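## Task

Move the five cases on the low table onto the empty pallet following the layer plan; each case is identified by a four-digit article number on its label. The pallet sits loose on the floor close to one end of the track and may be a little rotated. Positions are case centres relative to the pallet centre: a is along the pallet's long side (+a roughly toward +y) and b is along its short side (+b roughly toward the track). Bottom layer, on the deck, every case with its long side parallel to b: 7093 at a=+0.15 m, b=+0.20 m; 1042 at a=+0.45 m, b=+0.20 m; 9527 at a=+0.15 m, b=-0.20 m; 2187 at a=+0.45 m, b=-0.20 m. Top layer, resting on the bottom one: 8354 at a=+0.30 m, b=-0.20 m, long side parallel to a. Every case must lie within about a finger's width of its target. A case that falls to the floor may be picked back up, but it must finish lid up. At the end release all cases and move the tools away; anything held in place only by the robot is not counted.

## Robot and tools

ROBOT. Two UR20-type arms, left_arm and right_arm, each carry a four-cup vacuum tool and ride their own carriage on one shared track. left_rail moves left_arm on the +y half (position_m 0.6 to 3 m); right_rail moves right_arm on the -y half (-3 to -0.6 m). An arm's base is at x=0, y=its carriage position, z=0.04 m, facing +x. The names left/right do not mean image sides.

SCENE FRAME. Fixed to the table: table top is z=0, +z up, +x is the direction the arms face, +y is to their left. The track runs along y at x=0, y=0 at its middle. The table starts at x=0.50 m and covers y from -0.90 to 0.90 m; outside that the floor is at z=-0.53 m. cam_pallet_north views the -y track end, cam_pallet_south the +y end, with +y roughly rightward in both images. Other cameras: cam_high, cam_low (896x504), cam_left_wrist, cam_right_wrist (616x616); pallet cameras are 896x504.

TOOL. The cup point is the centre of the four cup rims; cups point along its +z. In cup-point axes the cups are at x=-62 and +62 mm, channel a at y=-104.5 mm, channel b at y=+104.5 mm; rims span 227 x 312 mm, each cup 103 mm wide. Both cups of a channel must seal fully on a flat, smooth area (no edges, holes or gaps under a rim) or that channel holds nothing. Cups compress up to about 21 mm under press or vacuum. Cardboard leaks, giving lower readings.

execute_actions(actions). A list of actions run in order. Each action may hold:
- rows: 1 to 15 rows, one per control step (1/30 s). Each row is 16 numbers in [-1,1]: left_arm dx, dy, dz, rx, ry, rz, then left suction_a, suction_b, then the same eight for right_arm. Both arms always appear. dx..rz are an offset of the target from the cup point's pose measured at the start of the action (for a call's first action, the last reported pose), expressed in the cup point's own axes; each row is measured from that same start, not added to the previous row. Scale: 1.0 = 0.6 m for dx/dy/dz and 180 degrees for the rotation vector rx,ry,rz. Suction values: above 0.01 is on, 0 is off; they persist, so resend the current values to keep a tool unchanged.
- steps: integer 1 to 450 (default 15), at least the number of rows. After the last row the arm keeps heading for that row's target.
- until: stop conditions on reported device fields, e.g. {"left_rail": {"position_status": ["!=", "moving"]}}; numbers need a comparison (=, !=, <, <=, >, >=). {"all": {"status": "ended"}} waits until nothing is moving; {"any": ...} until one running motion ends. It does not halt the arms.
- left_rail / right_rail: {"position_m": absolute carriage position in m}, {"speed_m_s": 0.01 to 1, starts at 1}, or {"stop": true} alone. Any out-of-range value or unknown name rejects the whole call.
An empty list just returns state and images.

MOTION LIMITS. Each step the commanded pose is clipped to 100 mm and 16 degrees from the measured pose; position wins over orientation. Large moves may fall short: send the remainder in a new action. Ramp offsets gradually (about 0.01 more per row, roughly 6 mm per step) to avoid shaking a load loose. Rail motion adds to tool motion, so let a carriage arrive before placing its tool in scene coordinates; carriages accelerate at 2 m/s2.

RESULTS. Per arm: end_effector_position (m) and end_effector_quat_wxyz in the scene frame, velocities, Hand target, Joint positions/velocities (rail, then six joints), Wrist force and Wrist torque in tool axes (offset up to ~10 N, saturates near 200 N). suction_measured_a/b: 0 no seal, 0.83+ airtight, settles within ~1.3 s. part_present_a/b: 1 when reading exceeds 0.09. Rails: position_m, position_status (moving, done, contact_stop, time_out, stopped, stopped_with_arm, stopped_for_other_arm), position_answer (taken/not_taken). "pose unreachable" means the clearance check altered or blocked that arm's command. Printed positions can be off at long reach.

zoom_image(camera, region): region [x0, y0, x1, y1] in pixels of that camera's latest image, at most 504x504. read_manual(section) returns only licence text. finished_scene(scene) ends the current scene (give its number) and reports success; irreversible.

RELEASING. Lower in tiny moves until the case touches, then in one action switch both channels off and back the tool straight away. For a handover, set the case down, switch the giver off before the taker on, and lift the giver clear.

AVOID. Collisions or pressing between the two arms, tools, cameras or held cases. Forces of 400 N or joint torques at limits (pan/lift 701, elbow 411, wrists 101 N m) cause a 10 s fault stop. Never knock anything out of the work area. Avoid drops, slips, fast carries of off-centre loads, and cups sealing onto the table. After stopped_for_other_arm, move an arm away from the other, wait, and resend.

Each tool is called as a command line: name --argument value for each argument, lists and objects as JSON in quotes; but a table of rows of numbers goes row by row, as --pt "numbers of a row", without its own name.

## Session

execute_actions --actions '[]'

Scene clock: 0.00 s.
left_arm: end_effector_position=(+0.8508, +1.7958, +0.4400) suction_measured_a=0.01 part_present_a=0 suction_measured_b=0.01 part_present_b=0 end_effector_quat_wxyz=(-0.000, -0.001, +1.000, -0.000) end_effector_velocity=(+0.000, -0.000, -0.000) end_effector_angular_velocity=(-0.000, +0.000, -0.000) | right_arm: end_effector_position=(+0.8508, -2.3953, +0.4401) suction_measured_a=0.00 part_present_a=0 suction_measured_b=0.00 part_present_b=0 end_effector_quat_wxyz=(-0.000, -0.001, +1.000, +0.000) end_effector_velocity=(+0.000, -0.000, -0.000) end_effector_angular_velocity=(+0.000, +0.000, -0.000)
Joint positions: left_arm=[ 1.796 -0.239 -1.497  2.091 -2.164 -1.571  1.331] | right_arm=[-2.395 -0.239 -1.497  2.091 -2.164 -1.57   1.331]
Joint velocities: left_arm=[ 0. -0.  0. -0. -0. -0. -0.] | right_arm=[ 0.  0.  0. -0.  0.  0.  0.]
Wrist force (N, on the end effector, along its own x y z axes, offset not removed): no reading
Wrist torque (N m, same axes, about the end effector's origin, offset not removed): no reading
Hand target (left_arm): +0.851, +1.796, +0.440; -0.000, -0.001, +1.000, -0.000
Hand target (right_arm): +0.851, -2.395, +0.440; -0.000, -0.001, +1.000, +0.000
left_rail: position_m=1.796 position_m_goal=1.796 speed_m_s=1.00 position_status=done position_answer=taken refusals=0
right_rail: position_m=-2.395 position_m_goal=-2.395 speed_m_s=1.00 position_status=done position_answer=taken refusals=0

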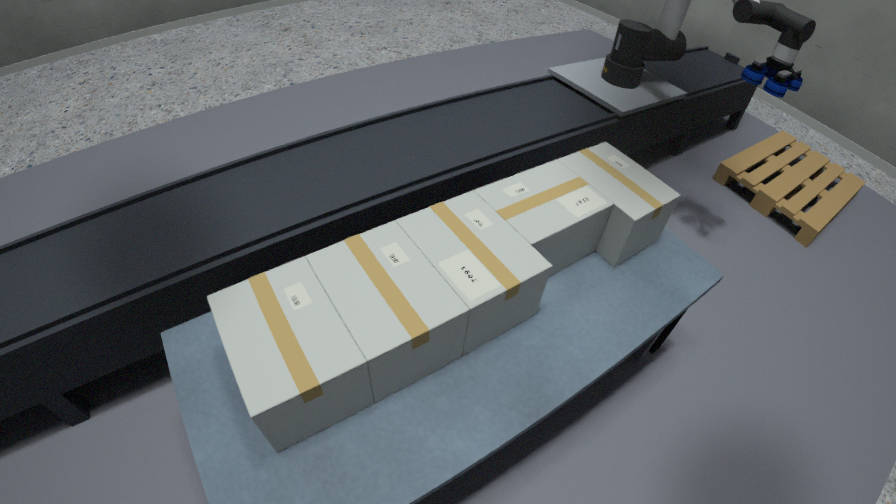

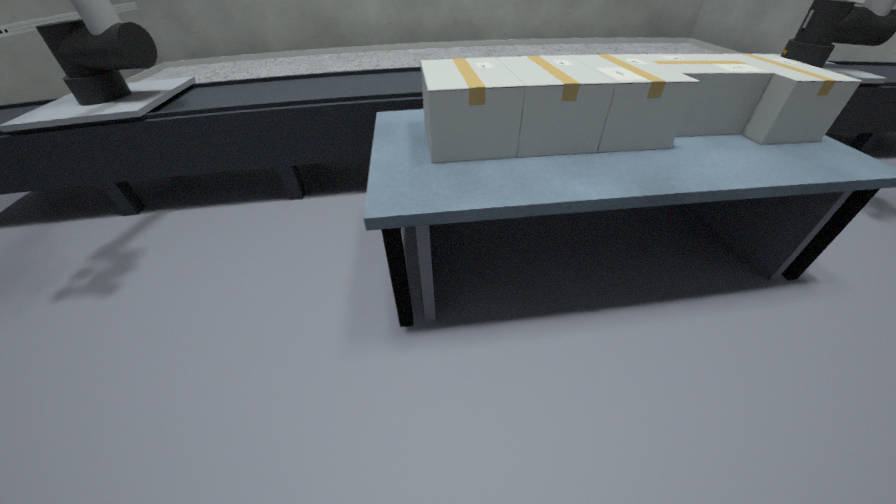

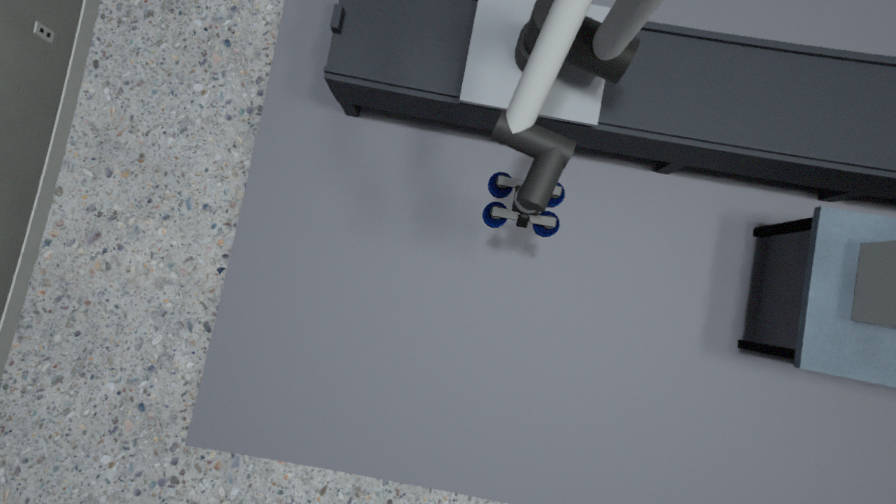

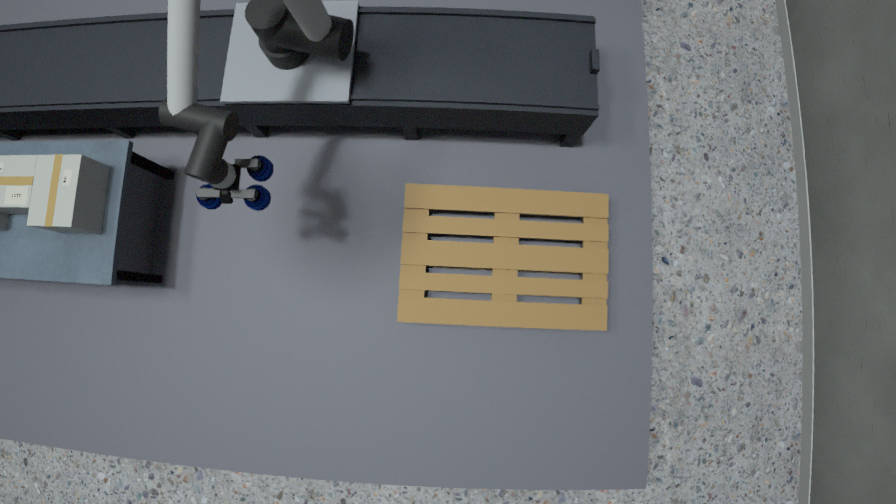

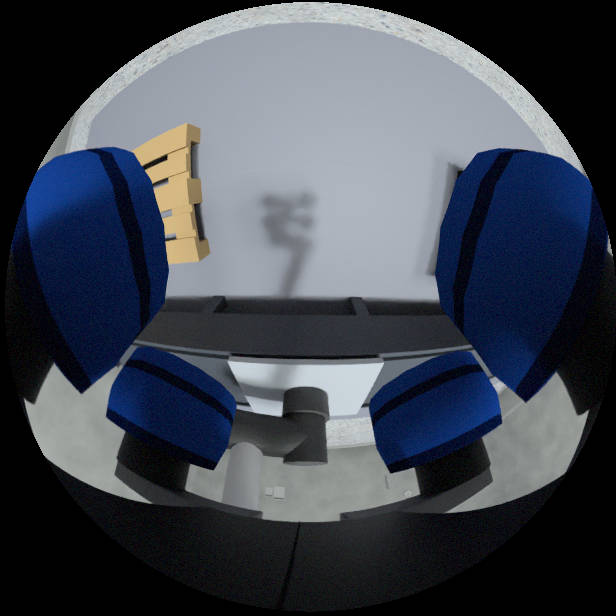

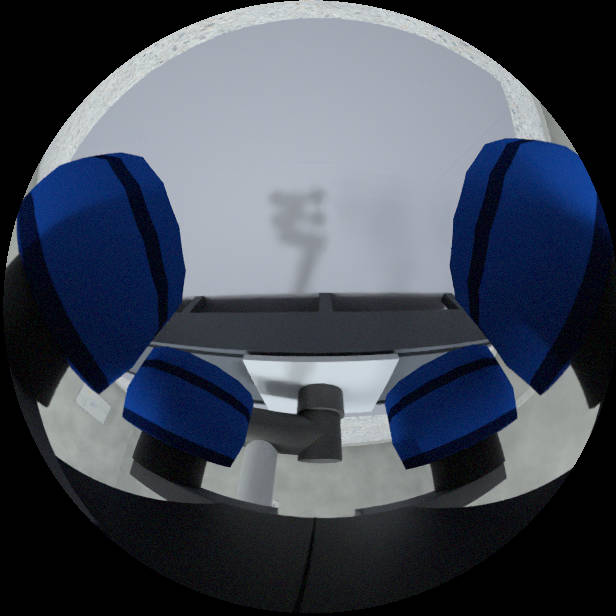

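zoom_image --camera "cam_high" --region '[190, 200, 560, 460]'

zoom_image --camera "cam_high" --region '[420, 130, 700, 310]'

zoom_image --camera "cam_pallet_south" --region '[385, 170, 625, 340]'

Region (190, 200, 560, 460) of cam_high's 896x504 image, scaled by 1.362, with more detail than that image has; it fills the top 354 rows of this view, and the rest is white.

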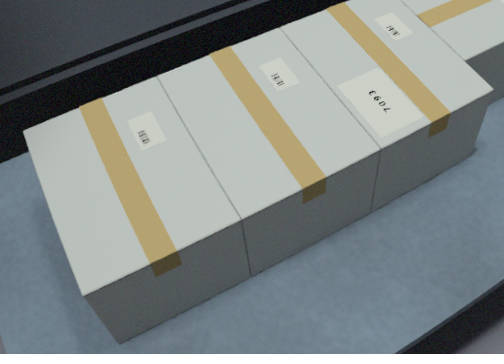

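Region (420, 130, 700, 310) of cam_high's 896x504 image, scaled by 1.800, with more detail than that image has; it fills the top 324 rows of this view, and the rest is white.

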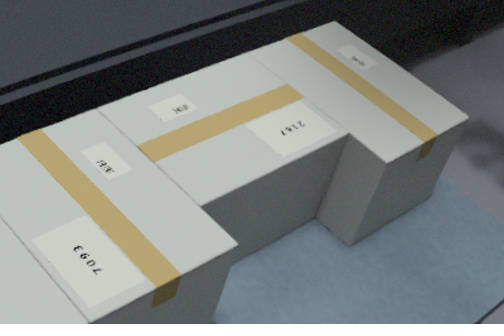

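Region (385, 170, 625, 340) of cam_pallet_south's 896x504 image, scaled by 2.100, with more detail than that image has; it fills the top 357 rows of this view, and the rest is white.

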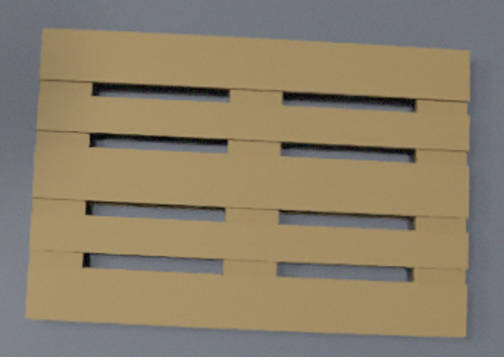

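zoom_image --camera "cam_high" --region '[425, 195, 525, 310]'

zoom_image --camera "cam_high" --region '[490, 170, 620, 230]'

zoom_image --camera "cam_high" --region '[270, 230, 430, 320]'

zoom_image --camera "cam_high" --region '[590, 140, 650, 185]'

Region (425, 195, 525, 310) of cam_high's 896x504 image, scaled by 4.383, with more detail than that image has; it fills the left 438 columns of this view, and the rest is white.

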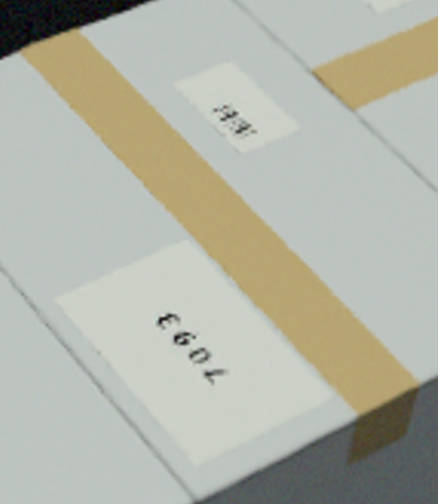

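Region (490, 170, 620, 230) of cam_high's 896x504 image, scaled by 3.877, with more detail than that image has; it fills the top 233 rows of this view, and the rest is white.

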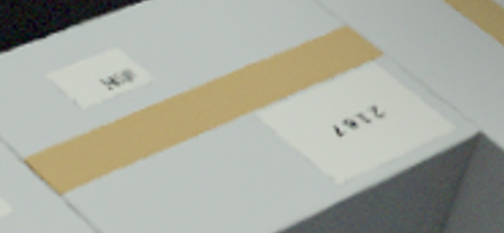

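Region (270, 230, 430, 320) of cam_high's 896x504 image, scaled by 3.150, with more detail than that image has; it fills the top 284 rows of this view, and the rest is white.

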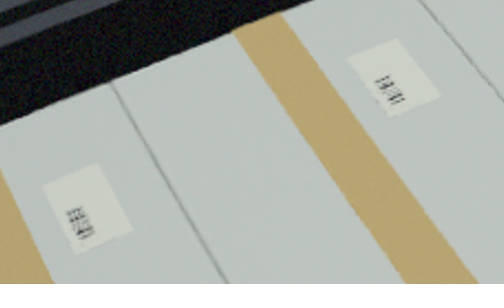

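Region (590, 140, 650, 185) of cam_high's 896x504 image, scaled by 8.400, with more detail than that image has; it fills the top 378 rows of this view, and the rest is white.

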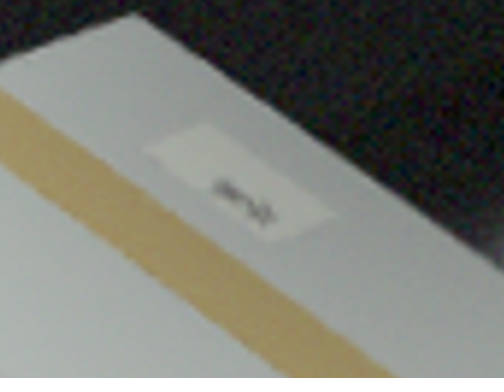

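zoom_image --camera "cam_pallet_south" --region '[0, 130, 180, 290]'

zoom_image --camera "cam_low" --region '[400, 40, 896, 200]'

Region (0, 130, 180, 290) of cam_pallet_south's 896x504 image, scaled by 2.800, with more detail than that image has.

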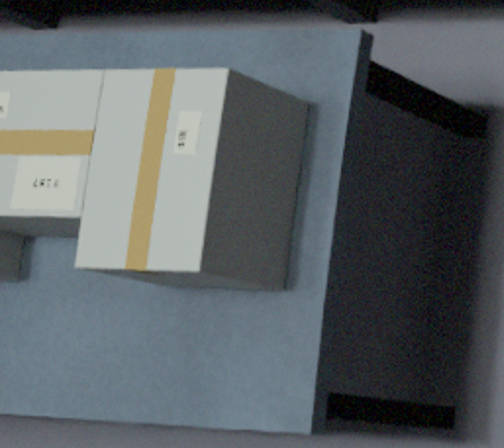

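Region (400, 40, 896, 200) of cam_low's 896x504 image, scaled by 1.016, with more detail than that image has; it fills the top 163 rows of this view, and the rest is white.

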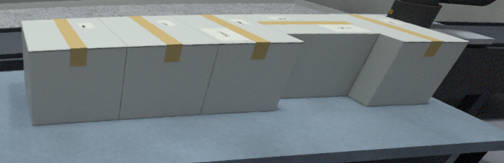

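execute_actions --actions '[{"left_rail": {"position_m": 1.0}, "right_rail": {"position_m": -1.1}, "rows": [[0.005,-0.03,0,0,0,0.03,0,0,0,0.04,-0.02,0,0,0.03,0,0],[0.01,-0.08,0.01,0,0,0.08,0,0,0,0.10,-0.04,0,0,0.08,0,0],[0.015,-0.15,0.02,0,0,0.14,0,0,0,0.18,-0.06,0,0,0.14,0,0],[0.02,-0.23,0.03,0,0,0.20,0,0,0,0.28,-0.08,0,0,0.20,0,0],[0.03,-0.32,0.04,0,0,0.27,0,0,0,0.40,-0.10,0,0,0.27,0,0],[0.035,-0.42,0.05,0,0,0.34,0,0,0,0.55,-0.12,0,0,0.34,0,0],[0.04,-0.52,0.06,0,0,0.41,0,0,0,0.70,-0.12,0,0,0.41,0,0],[0.043,-0.592,0.08,0,0,0.47,0,0,0,0.85,-0.12,0,0,0.47,0,0],[0.043,-0.592,0.08,0,0,0.5,0,0,0,0.92,-0.12,0,0,0.5,0,0]], "steps": 58}]'

Scene clock: 43.60 s.
left_arm: end_effector_position=(+0.8248, +0.6441, +0.3919) suction_measured_a=0.01 part_present_a=0 suction_measured_b=0.01 part_present_b=0 end_effector_quat_wxyz=(-0.000, +0.707, +0.708, -0.000) end_effector_velocity=(-0.000, -0.000, -0.000) end_effector_angular_velocity=(-0.000, +0.001, -0.003) | right_arm: end_effector_position=(+0.8505, -0.5474, +0.5120) suction_measured_a=0.00 part_present_a=0 suction_measured_b=0.00 part_present_b=0 end_effector_quat_wxyz=(-0.000, +0.705, +0.709, +0.000) end_effector_velocity=(+0.001, +0.001, +0.000) end_effector_angular_velocity=(-0.004, +0.003, -0.024)
Joint positions: left_arm=[ 1.    -0.633 -1.407  2.067 -2.23  -1.571  2.507] | right_arm=[-1.1    0.376 -1.361  1.814 -2.024 -1.57   3.513]
Joint velocities: left_arm=[ 0.     0.     0.    -0.     0.    -0.     0.003] | right_arm=[ 0.     0.001  0.002 -0.004  0.006 -0.003  0.026]
Wrist force (N, on the end effector, along its own x y z axes, offset not removed): left_arm=[0.2 3.5 1.5] | right_arm=[1.8 -3.8 -2.9]
Wrist torque (N m, same axes, about the end effector's origin, offset not removed): left_arm=[-0.13 0.04 -0.03] | right_arm=[-0.47 -0.37 -0.10]
Hand target (left_arm): +0.825, +0.644, +0.392; -0.000, +0.707, +0.707, -0.000
Hand target (right_arm): +0.851, -0.547, +0.512; -0.000, +0.706, +0.708, +0.000
Off the commanded pose (left_arm): 0.001 m, 0 deg.
Off the commanded pose (right_arm): 0.001 m, 0 deg.
left_rail: position_m=1.000 position_m_goal=1.000 speed_m_s=1.00 position_status=done position_answer=taken refusals=0
right_rail: position_m=-1.100 position_m_goal=-1.100 speed_m_s=1.00 position_status=done position_answer=taken refusals=0

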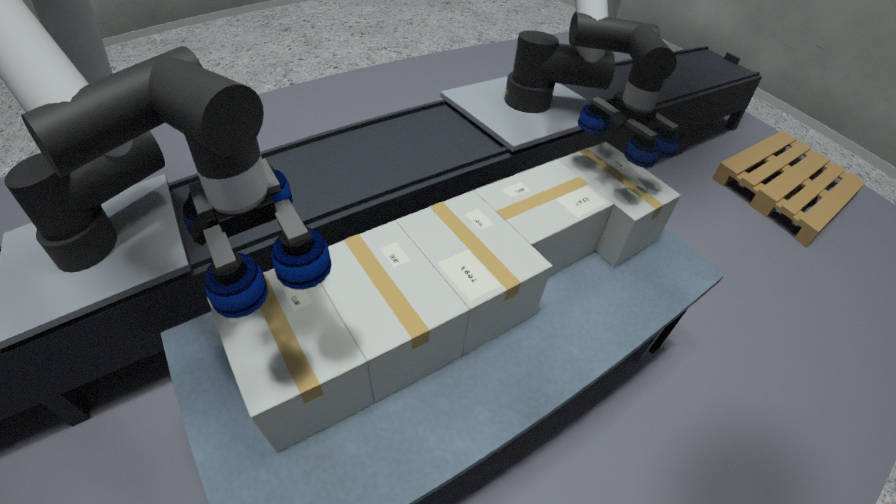

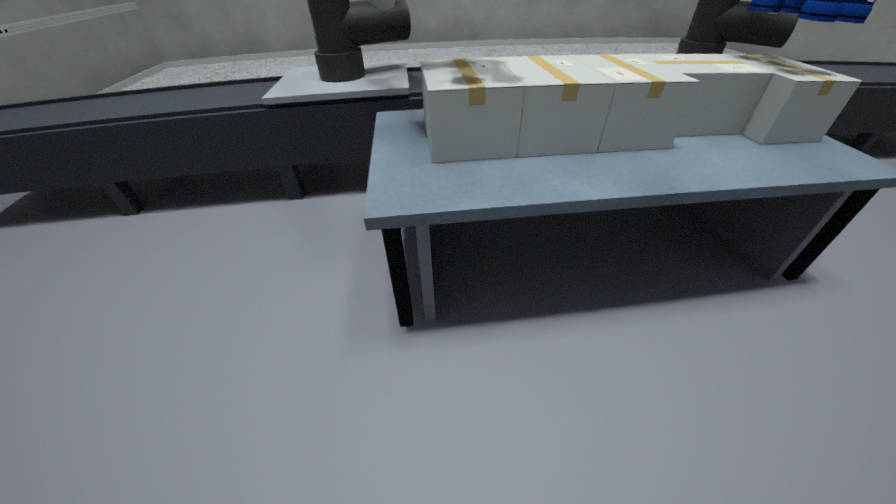

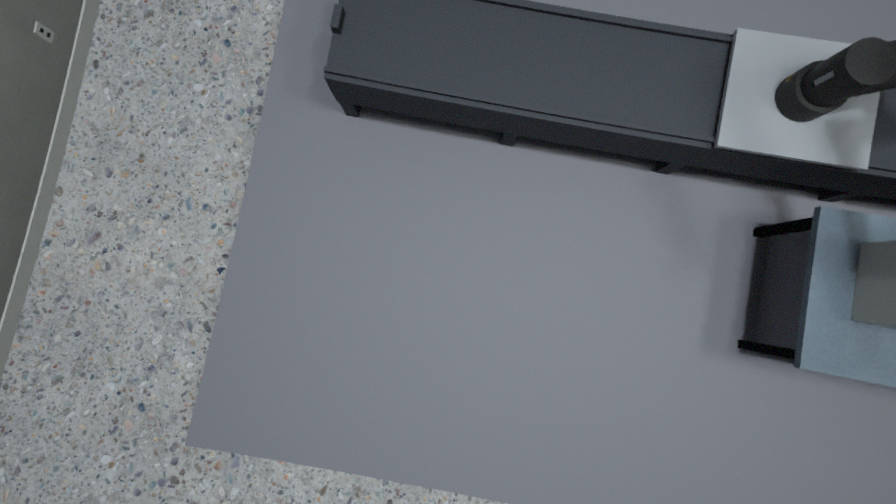

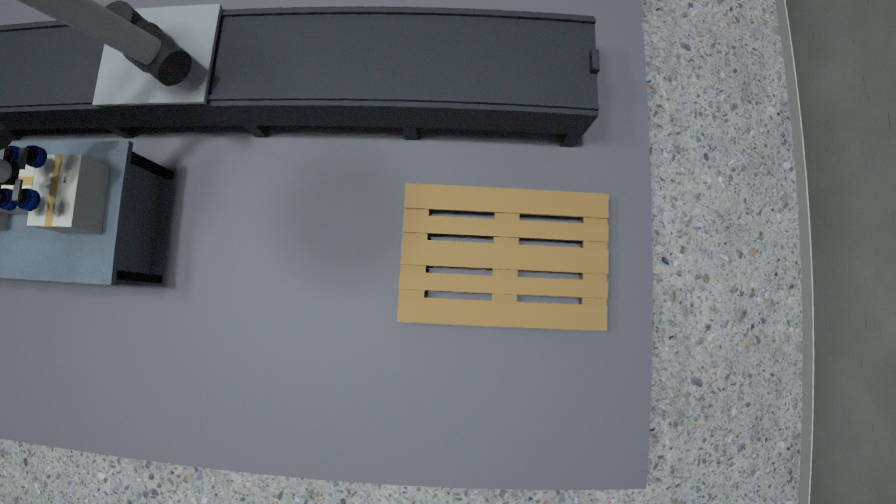

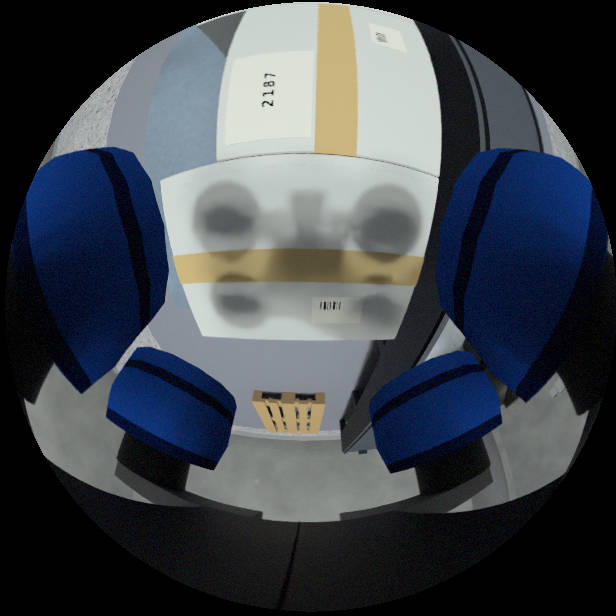

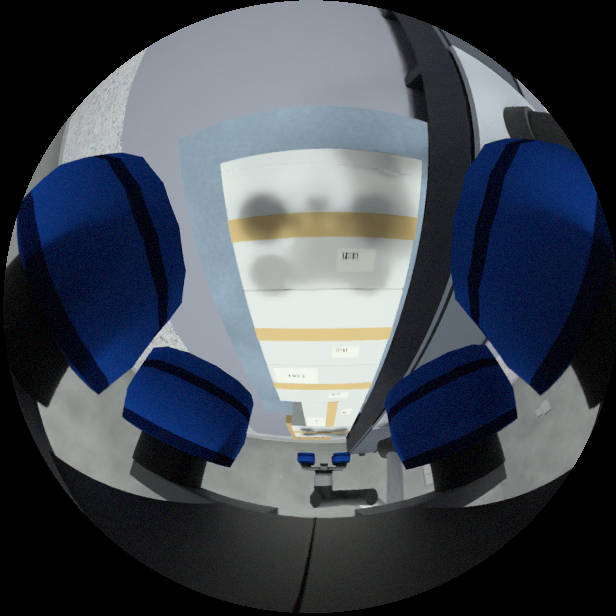

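zoom_image --camera "cam_left_wrist" --region '[290, 280, 390, 340]'

zoom_image --camera "cam_left_wrist" --region '[210, 0, 450, 170]'

zoom_image --camera "cam_right_wrist" --region '[310, 235, 400, 285]'

zoom_image --camera "cam_right_wrist" --region '[250, 320, 400, 440]'

Region (290, 280, 390, 340) of cam_left_wrist's 616x616 image, scaled by 5.040, with more detail than that image has; it fills the top 302 rows of this view, and the rest is white.

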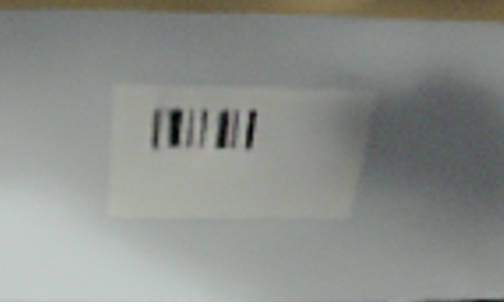

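Region (210, 0, 450, 170) of cam_left_wrist's 616x616 image, scaled by 2.100, with more detail than that image has; it fills the top 357 rows of this view, and the rest is white.

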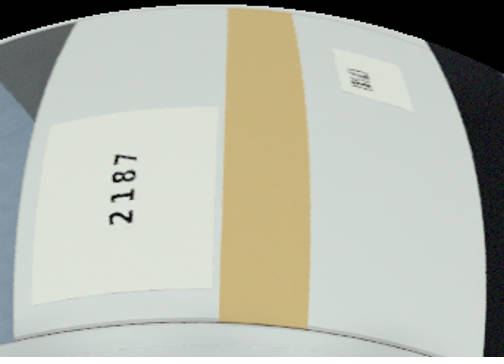

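Region (310, 235, 400, 285) of cam_right_wrist's 616x616 image, scaled by 5.600, with more detail than that image has.

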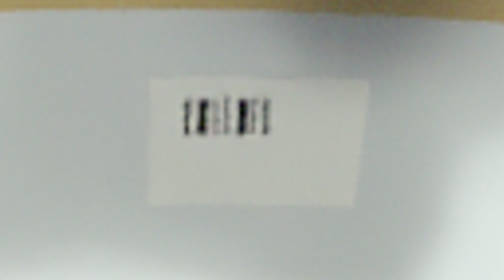

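Region (250, 320, 400, 440) of cam_right_wrist's 616x616 image, scaled by 3.360, with more detail than that image has; it fills the top 403 rows of this view, and the rest is white.

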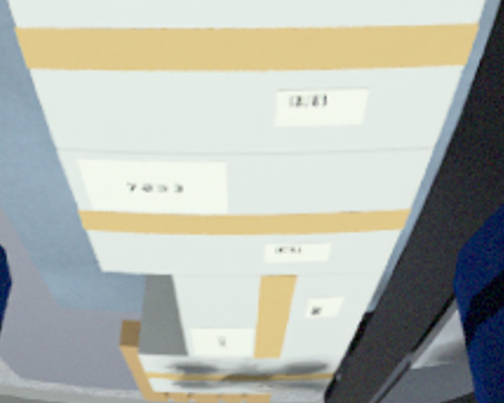

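zoom_image --camera "cam_pallet_north" --region '[780, 200, 896, 380]'

zoom_image --camera "cam_pallet_south" --region '[0, 140, 130, 250]'

zoom_image --camera "cam_left_wrist" --region '[350, 100, 500, 360]'

Region (780, 200, 896, 380) of cam_pallet_north's 896x504 image, scaled by 2.800, with more detail than that image has; it fills the left 325 columns of this view, and the rest is white.

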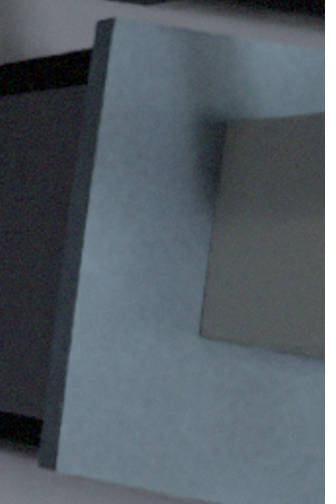

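Region (0, 140, 130, 250) of cam_pallet_south's 896x504 image, scaled by 3.877, with more detail than that image has; it fills the top 426 rows of this view, and the rest is white.

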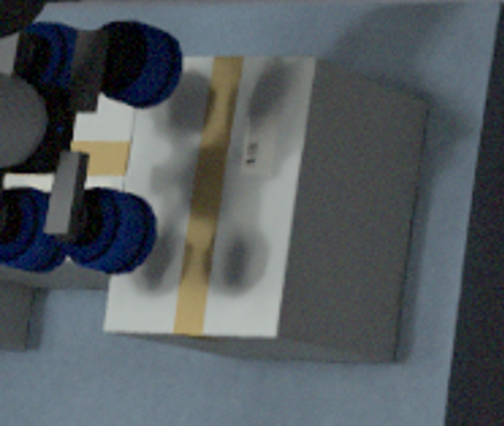

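Region (350, 100, 500, 360) of cam_left_wrist's 616x616 image, scaled by 1.938, with more detail than that image has; it fills the left 291 columns of this view, and the rest is white.

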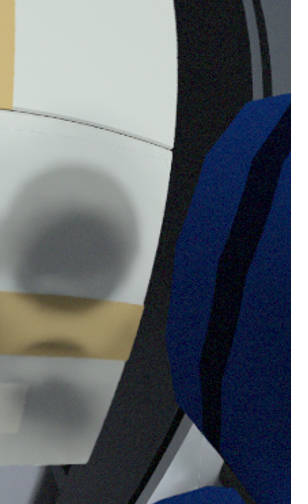

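execute_actions --actions '[{"rows": [[0.01,0,0.02,0,0,0,0,0,0.01,-0.05,0.02,-0.015,0.015,0.04,0,0],[0.02,0,0.04,0,0,0,0,0,0.025,-0.13,0.05,-0.035,0.035,0.10,0,0],[0.03,0,0.07,0,0,0,0,0,0.04,-0.23,0.09,-0.055,0.055,0.16,0,0],[0.04,0,0.10,0,0,0,0,0,0.055,-0.33,0.14,-0.08,0.08,0.22,0,0],[0.05,0,0.13,0,0,0,0,0,0.07,-0.44,0.19,-0.10,0.10,0.28,0,0],[0.05,0,0.15,0,0,0,0,0,0.085,-0.55,0.24,-0.125,0.125,0.34,0,0],[0.05,0,0.15,0,0,0,0,0,0.10,-0.66,0.28,-0.145,0.145,0.40,0,0],[0.05,0,0.15,0,0,0,0,0,0.115,-0.75,0.32,-0.16,0.16,0.44,0,0],[0.05,0,0.15,0,0,0,0,0,0.128,-0.817,0.353,-0.174,0.174,0.478,0,0]], "steps": 45}]'

Scene clock: 79.77 s.
left_arm: end_effector_position=(+0.8248, +0.6741, +0.3018) suction_measured_a=0.01 part_present_a=0 suction_measured_b=0.01 part_present_b=0 end_effector_quat_wxyz=(-0.000, +0.707, +0.708, -0.000) end_effector_velocity=(-0.000, +0.000, -0.000) end_effector_angular_velocity=(+0.000, +0.000, +0.000) | right_arm: end_effector_position=(+0.3603, -0.4720, +0.3024) suction_measured_a=0.00 part_present_a=0 suction_measured_b=0.00 part_present_b=0 end_effector_quat_wxyz=(-0.027, +0.950, +0.100, +0.295) end_effector_velocity=(-0.023, +0.015, -0.012) end_effector_angular_velocity=(+0.217, -0.488, -0.964)
Joint positions: left_arm=[ 1.    -0.605 -1.338  2.142 -2.374 -1.571  2.535] | right_arm=[-1.1    0.921 -1.404  2.534 -3.175 -1.954  5.329]
Joint velocities: left_arm=[ 0.  0.  0.  0. -0. -0.  0.] | right_arm=[ 0.     0.346  0.245 -0.026 -0.265 -0.827  1.13 ]
Wrist force (N, on the end effector, along its own x y z axes, offset not removed): left_arm=[5.1 2.6 5.7] | right_arm=[-4.7 -2.7 2.1]
Wrist torque (N m, same axes, about the end effector's origin, offset not removed): left_arm=[-0.20 -0.57 0.11] | right_arm=[-0.29 0.52 -0.11]
Hand target (left_arm): +0.825, +0.674, +0.302; -0.000, +0.707, +0.708, -0.000
Hand target (right_arm): +0.358, -0.471, +0.303; -0.018, +0.940, +0.018, +0.339
Off the commanded pose (left_arm): 0.000 m, 0 deg.
Off the commanded pose (right_arm): 0.002 m, 13 deg.
left_rail: position_m=1.000 position_m_goal=1.000 speed_m_s=1.00 position_status=done position_answer=taken refusals=0
right_rail: position_m=-1.100 position_m_goal=-1.100 speed_m_s=1.00 position_status=done position_answer=taken refusals=0

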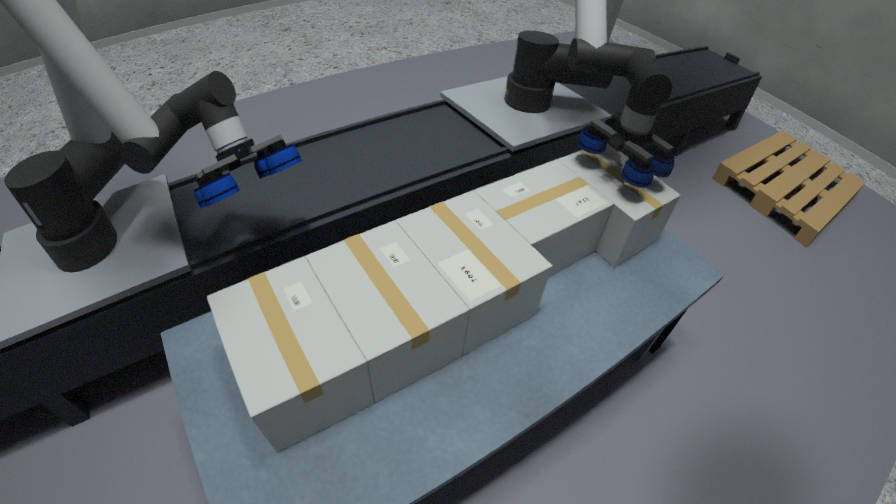

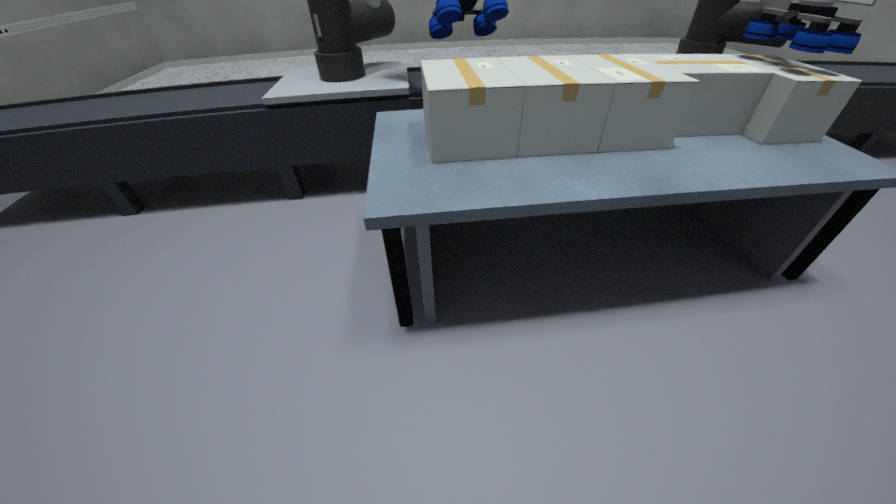

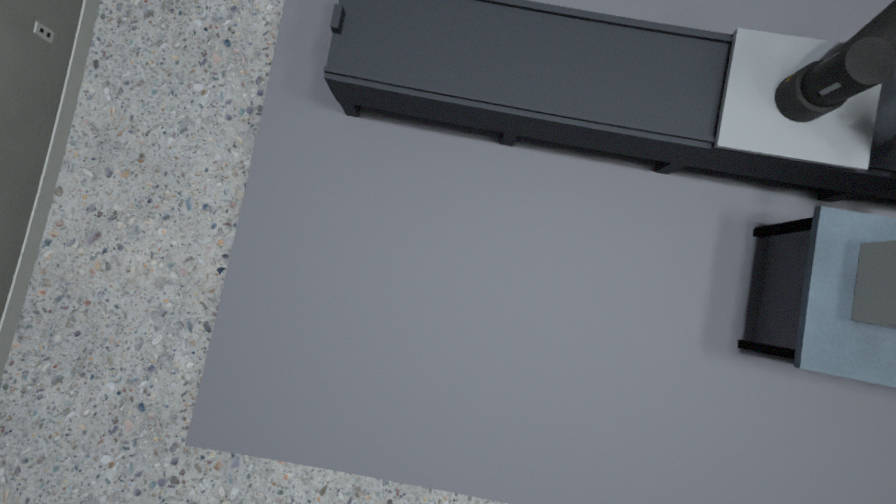

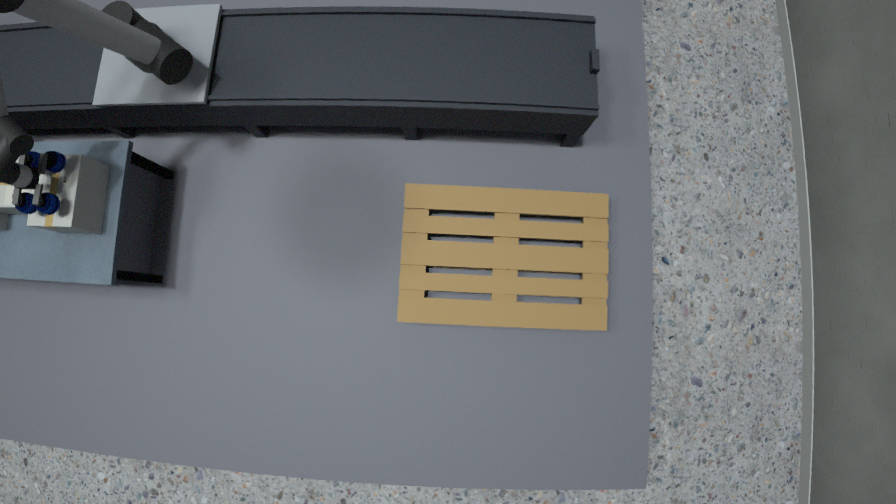

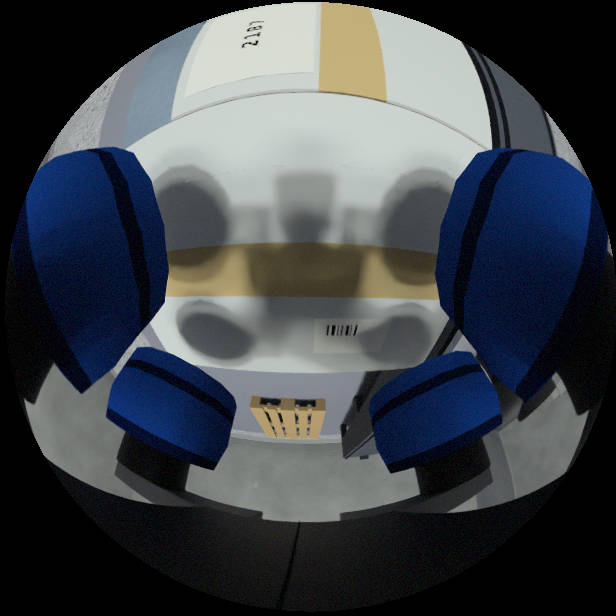

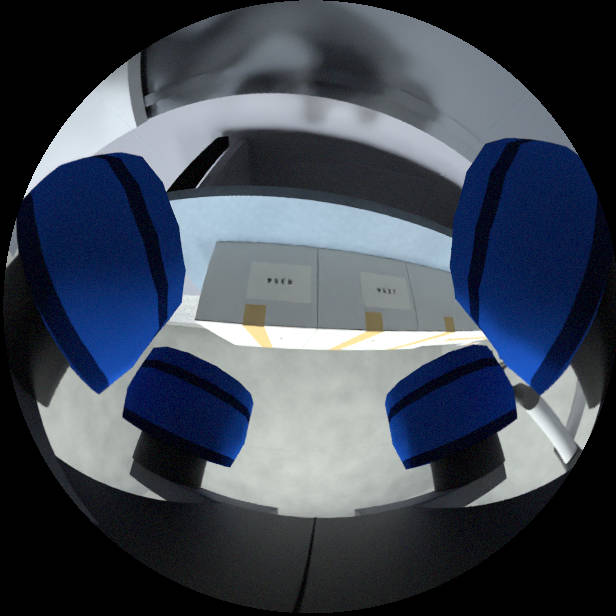

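execute_actions --actions '[]'

Scene clock: 80.70 s.
left_arm: end_effector_position=(+0.8248, +0.6741, +0.3018) suction_measured_a=0.01 part_present_a=0 suction_measured_b=0.01 part_present_b=0 end_effector_quat_wxyz=(-0.000, +0.707, +0.708, -0.000) end_effector_velocity=(+0.000, +0.000, -0.000) end_effector_angular_velocity=(+0.000, +0.000, +0.000) | right_arm: end_effector_position=(+0.3582, -0.4712, +0.3029) suction_measured_a=0.00 part_present_a=0 suction_measured_b=0.00 part_present_b=0 end_effector_quat_wxyz=(-0.018, +0.940, +0.018, +0.339) end_effector_velocity=(-0.000, +0.000, -0.000) end_effector_angular_velocity=(+0.000, -0.000, -0.001)
Joint positions: left_arm=[ 1.    -0.605 -1.338  2.142 -2.374 -1.571  2.535] | right_arm=[-1.1    0.975 -1.366  2.527 -3.206 -2.097  5.52 ]
Joint velocities: left_arm=[ 0.  0.  0.  0. -0.  0.  0.] | right_arm=[ 0.     0.     0.    -0.    -0.    -0.     0.001]
Wrist force (N, on the end effector, along its own x y z axes, offset not removed): left_arm=[1.8 6.6 -2.8] | right_arm=[-1.2 -0.7 -1.2]
Wrist torque (N m, same axes, about the end effector's origin, offset not removed): left_arm=[0.29 0.00 -0.08] | right_arm=[0.03 0.06 -0.10]
Hand target (left_arm): +0.825, +0.674, +0.302; -0.000, +0.707, +0.708, -0.000
Hand target (right_arm): +0.358, -0.471, +0.303; -0.018, +0.940, +0.018, +0.339
Off the commanded pose (left_arm): 0.000 m, 0 deg.
Off the commanded pose (right_arm): 0.003 m, 3 deg.
left_rail: position_m=1.000 position_m_goal=1.000 speed_m_s=1.00 position_status=done position_answer=taken refusals=0
right_rail: position_m=-1.100 position_m_goal=-1.100 speed_m_s=1.00 position_status=done position_answer=taken refusals=0

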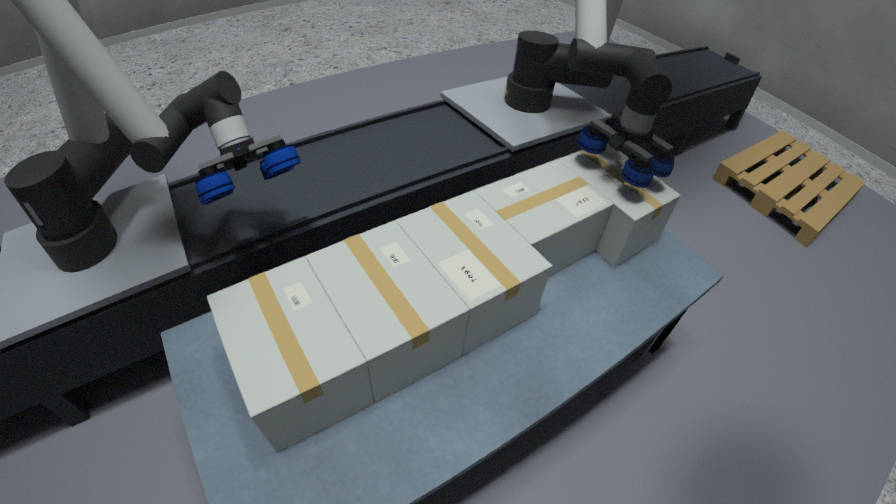

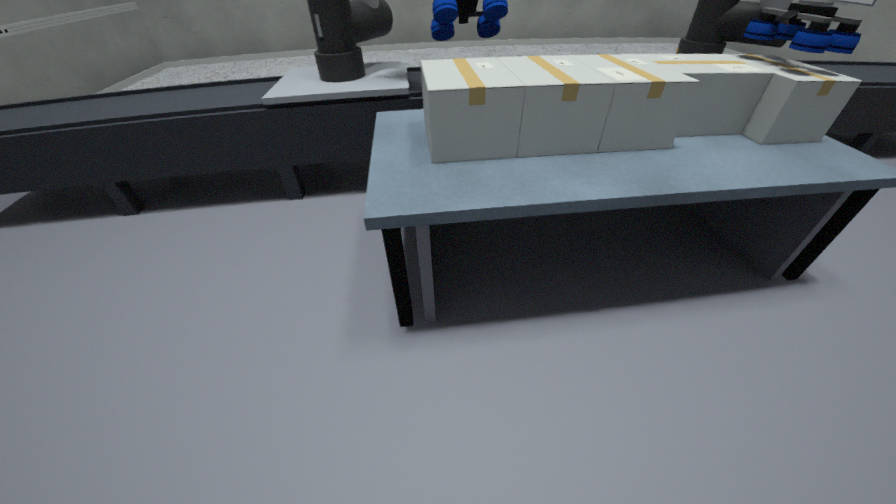

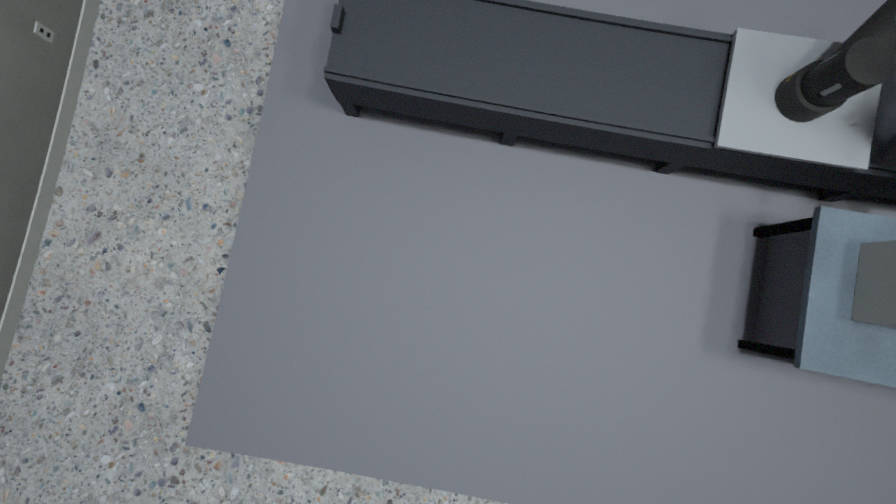

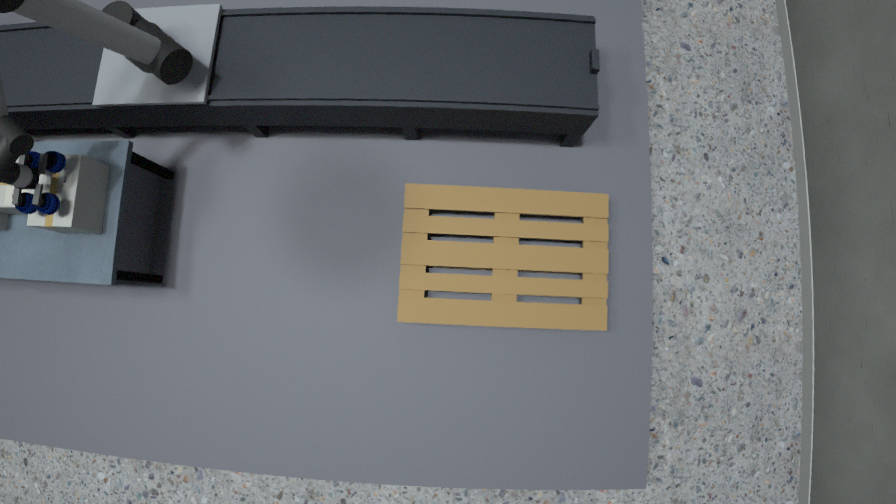

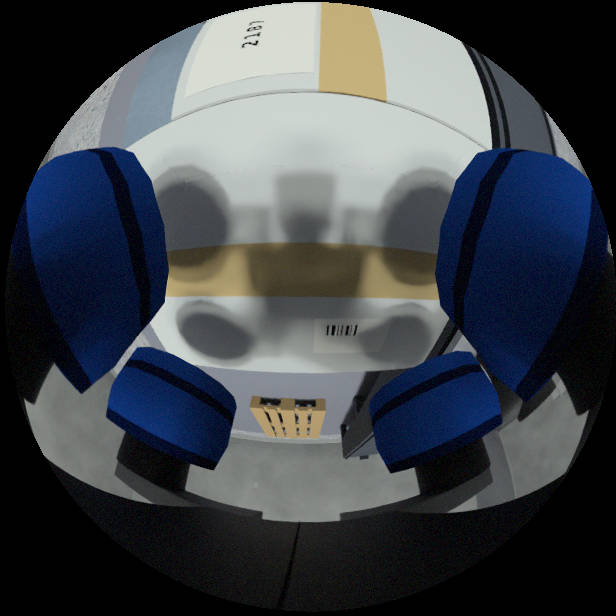

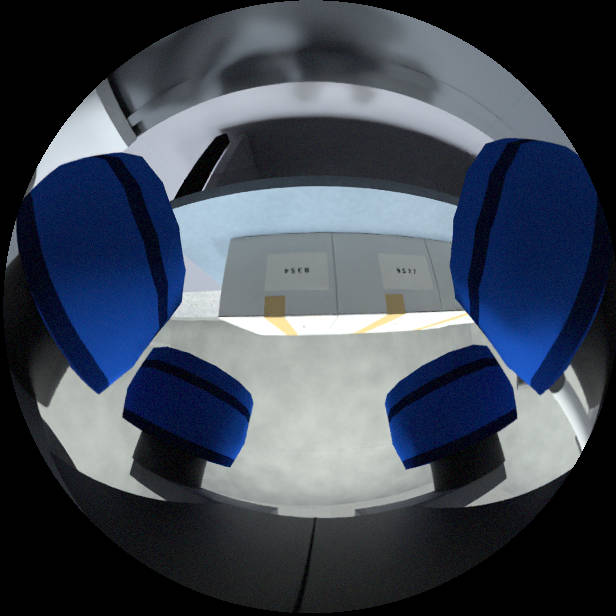

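zoom_image --camera "cam_right_wrist" --region '[210, 225, 460, 335]'

Region (210, 225, 460, 335) of cam_right_wrist's 616x616 image, scaled by 2.016, with more detail than that image has; it fills the top 222 rows of this view, and the rest is white.

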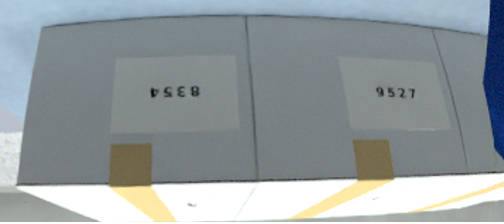

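zoom_image --camera "cam_right_wrist" --region '[260, 250, 340, 295]'

zoom_image --camera "cam_right_wrist" --region '[370, 250, 450, 295]'

Region (260, 250, 340, 295) of cam_right_wrist's 616x616 image, scaled by 6.300, with more detail than that image has; it fills the top 284 rows of this view, and the rest is white.

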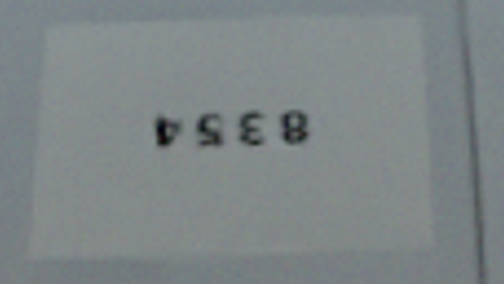

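Region (370, 250, 450, 295) of cam_right_wrist's 616x616 image, scaled by 6.300, with more detail than that image has; it fills the top 284 rows of this view, and the rest is white.

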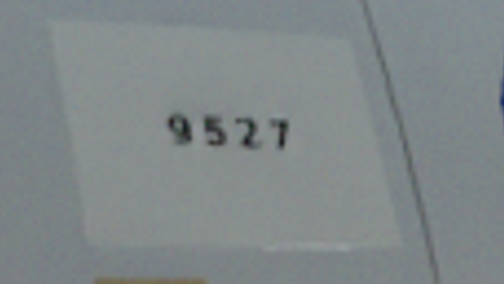

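zoom_image --camera "cam_left_wrist" --region '[150, 60, 470, 400]'

Region (150, 60, 470, 400) of cam_left_wrist's 616x616 image, scaled by 1.482, with more detail than that image has; it fills the left 474 columns of this view, and the rest is white.

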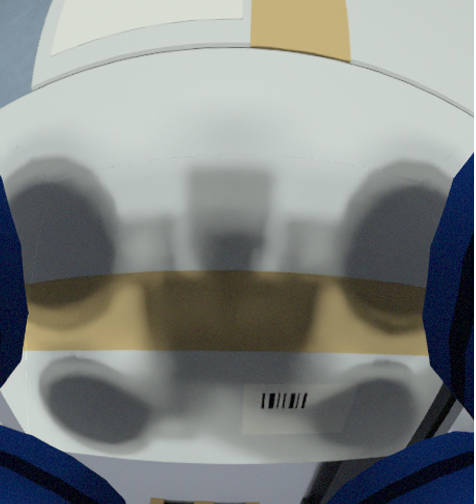

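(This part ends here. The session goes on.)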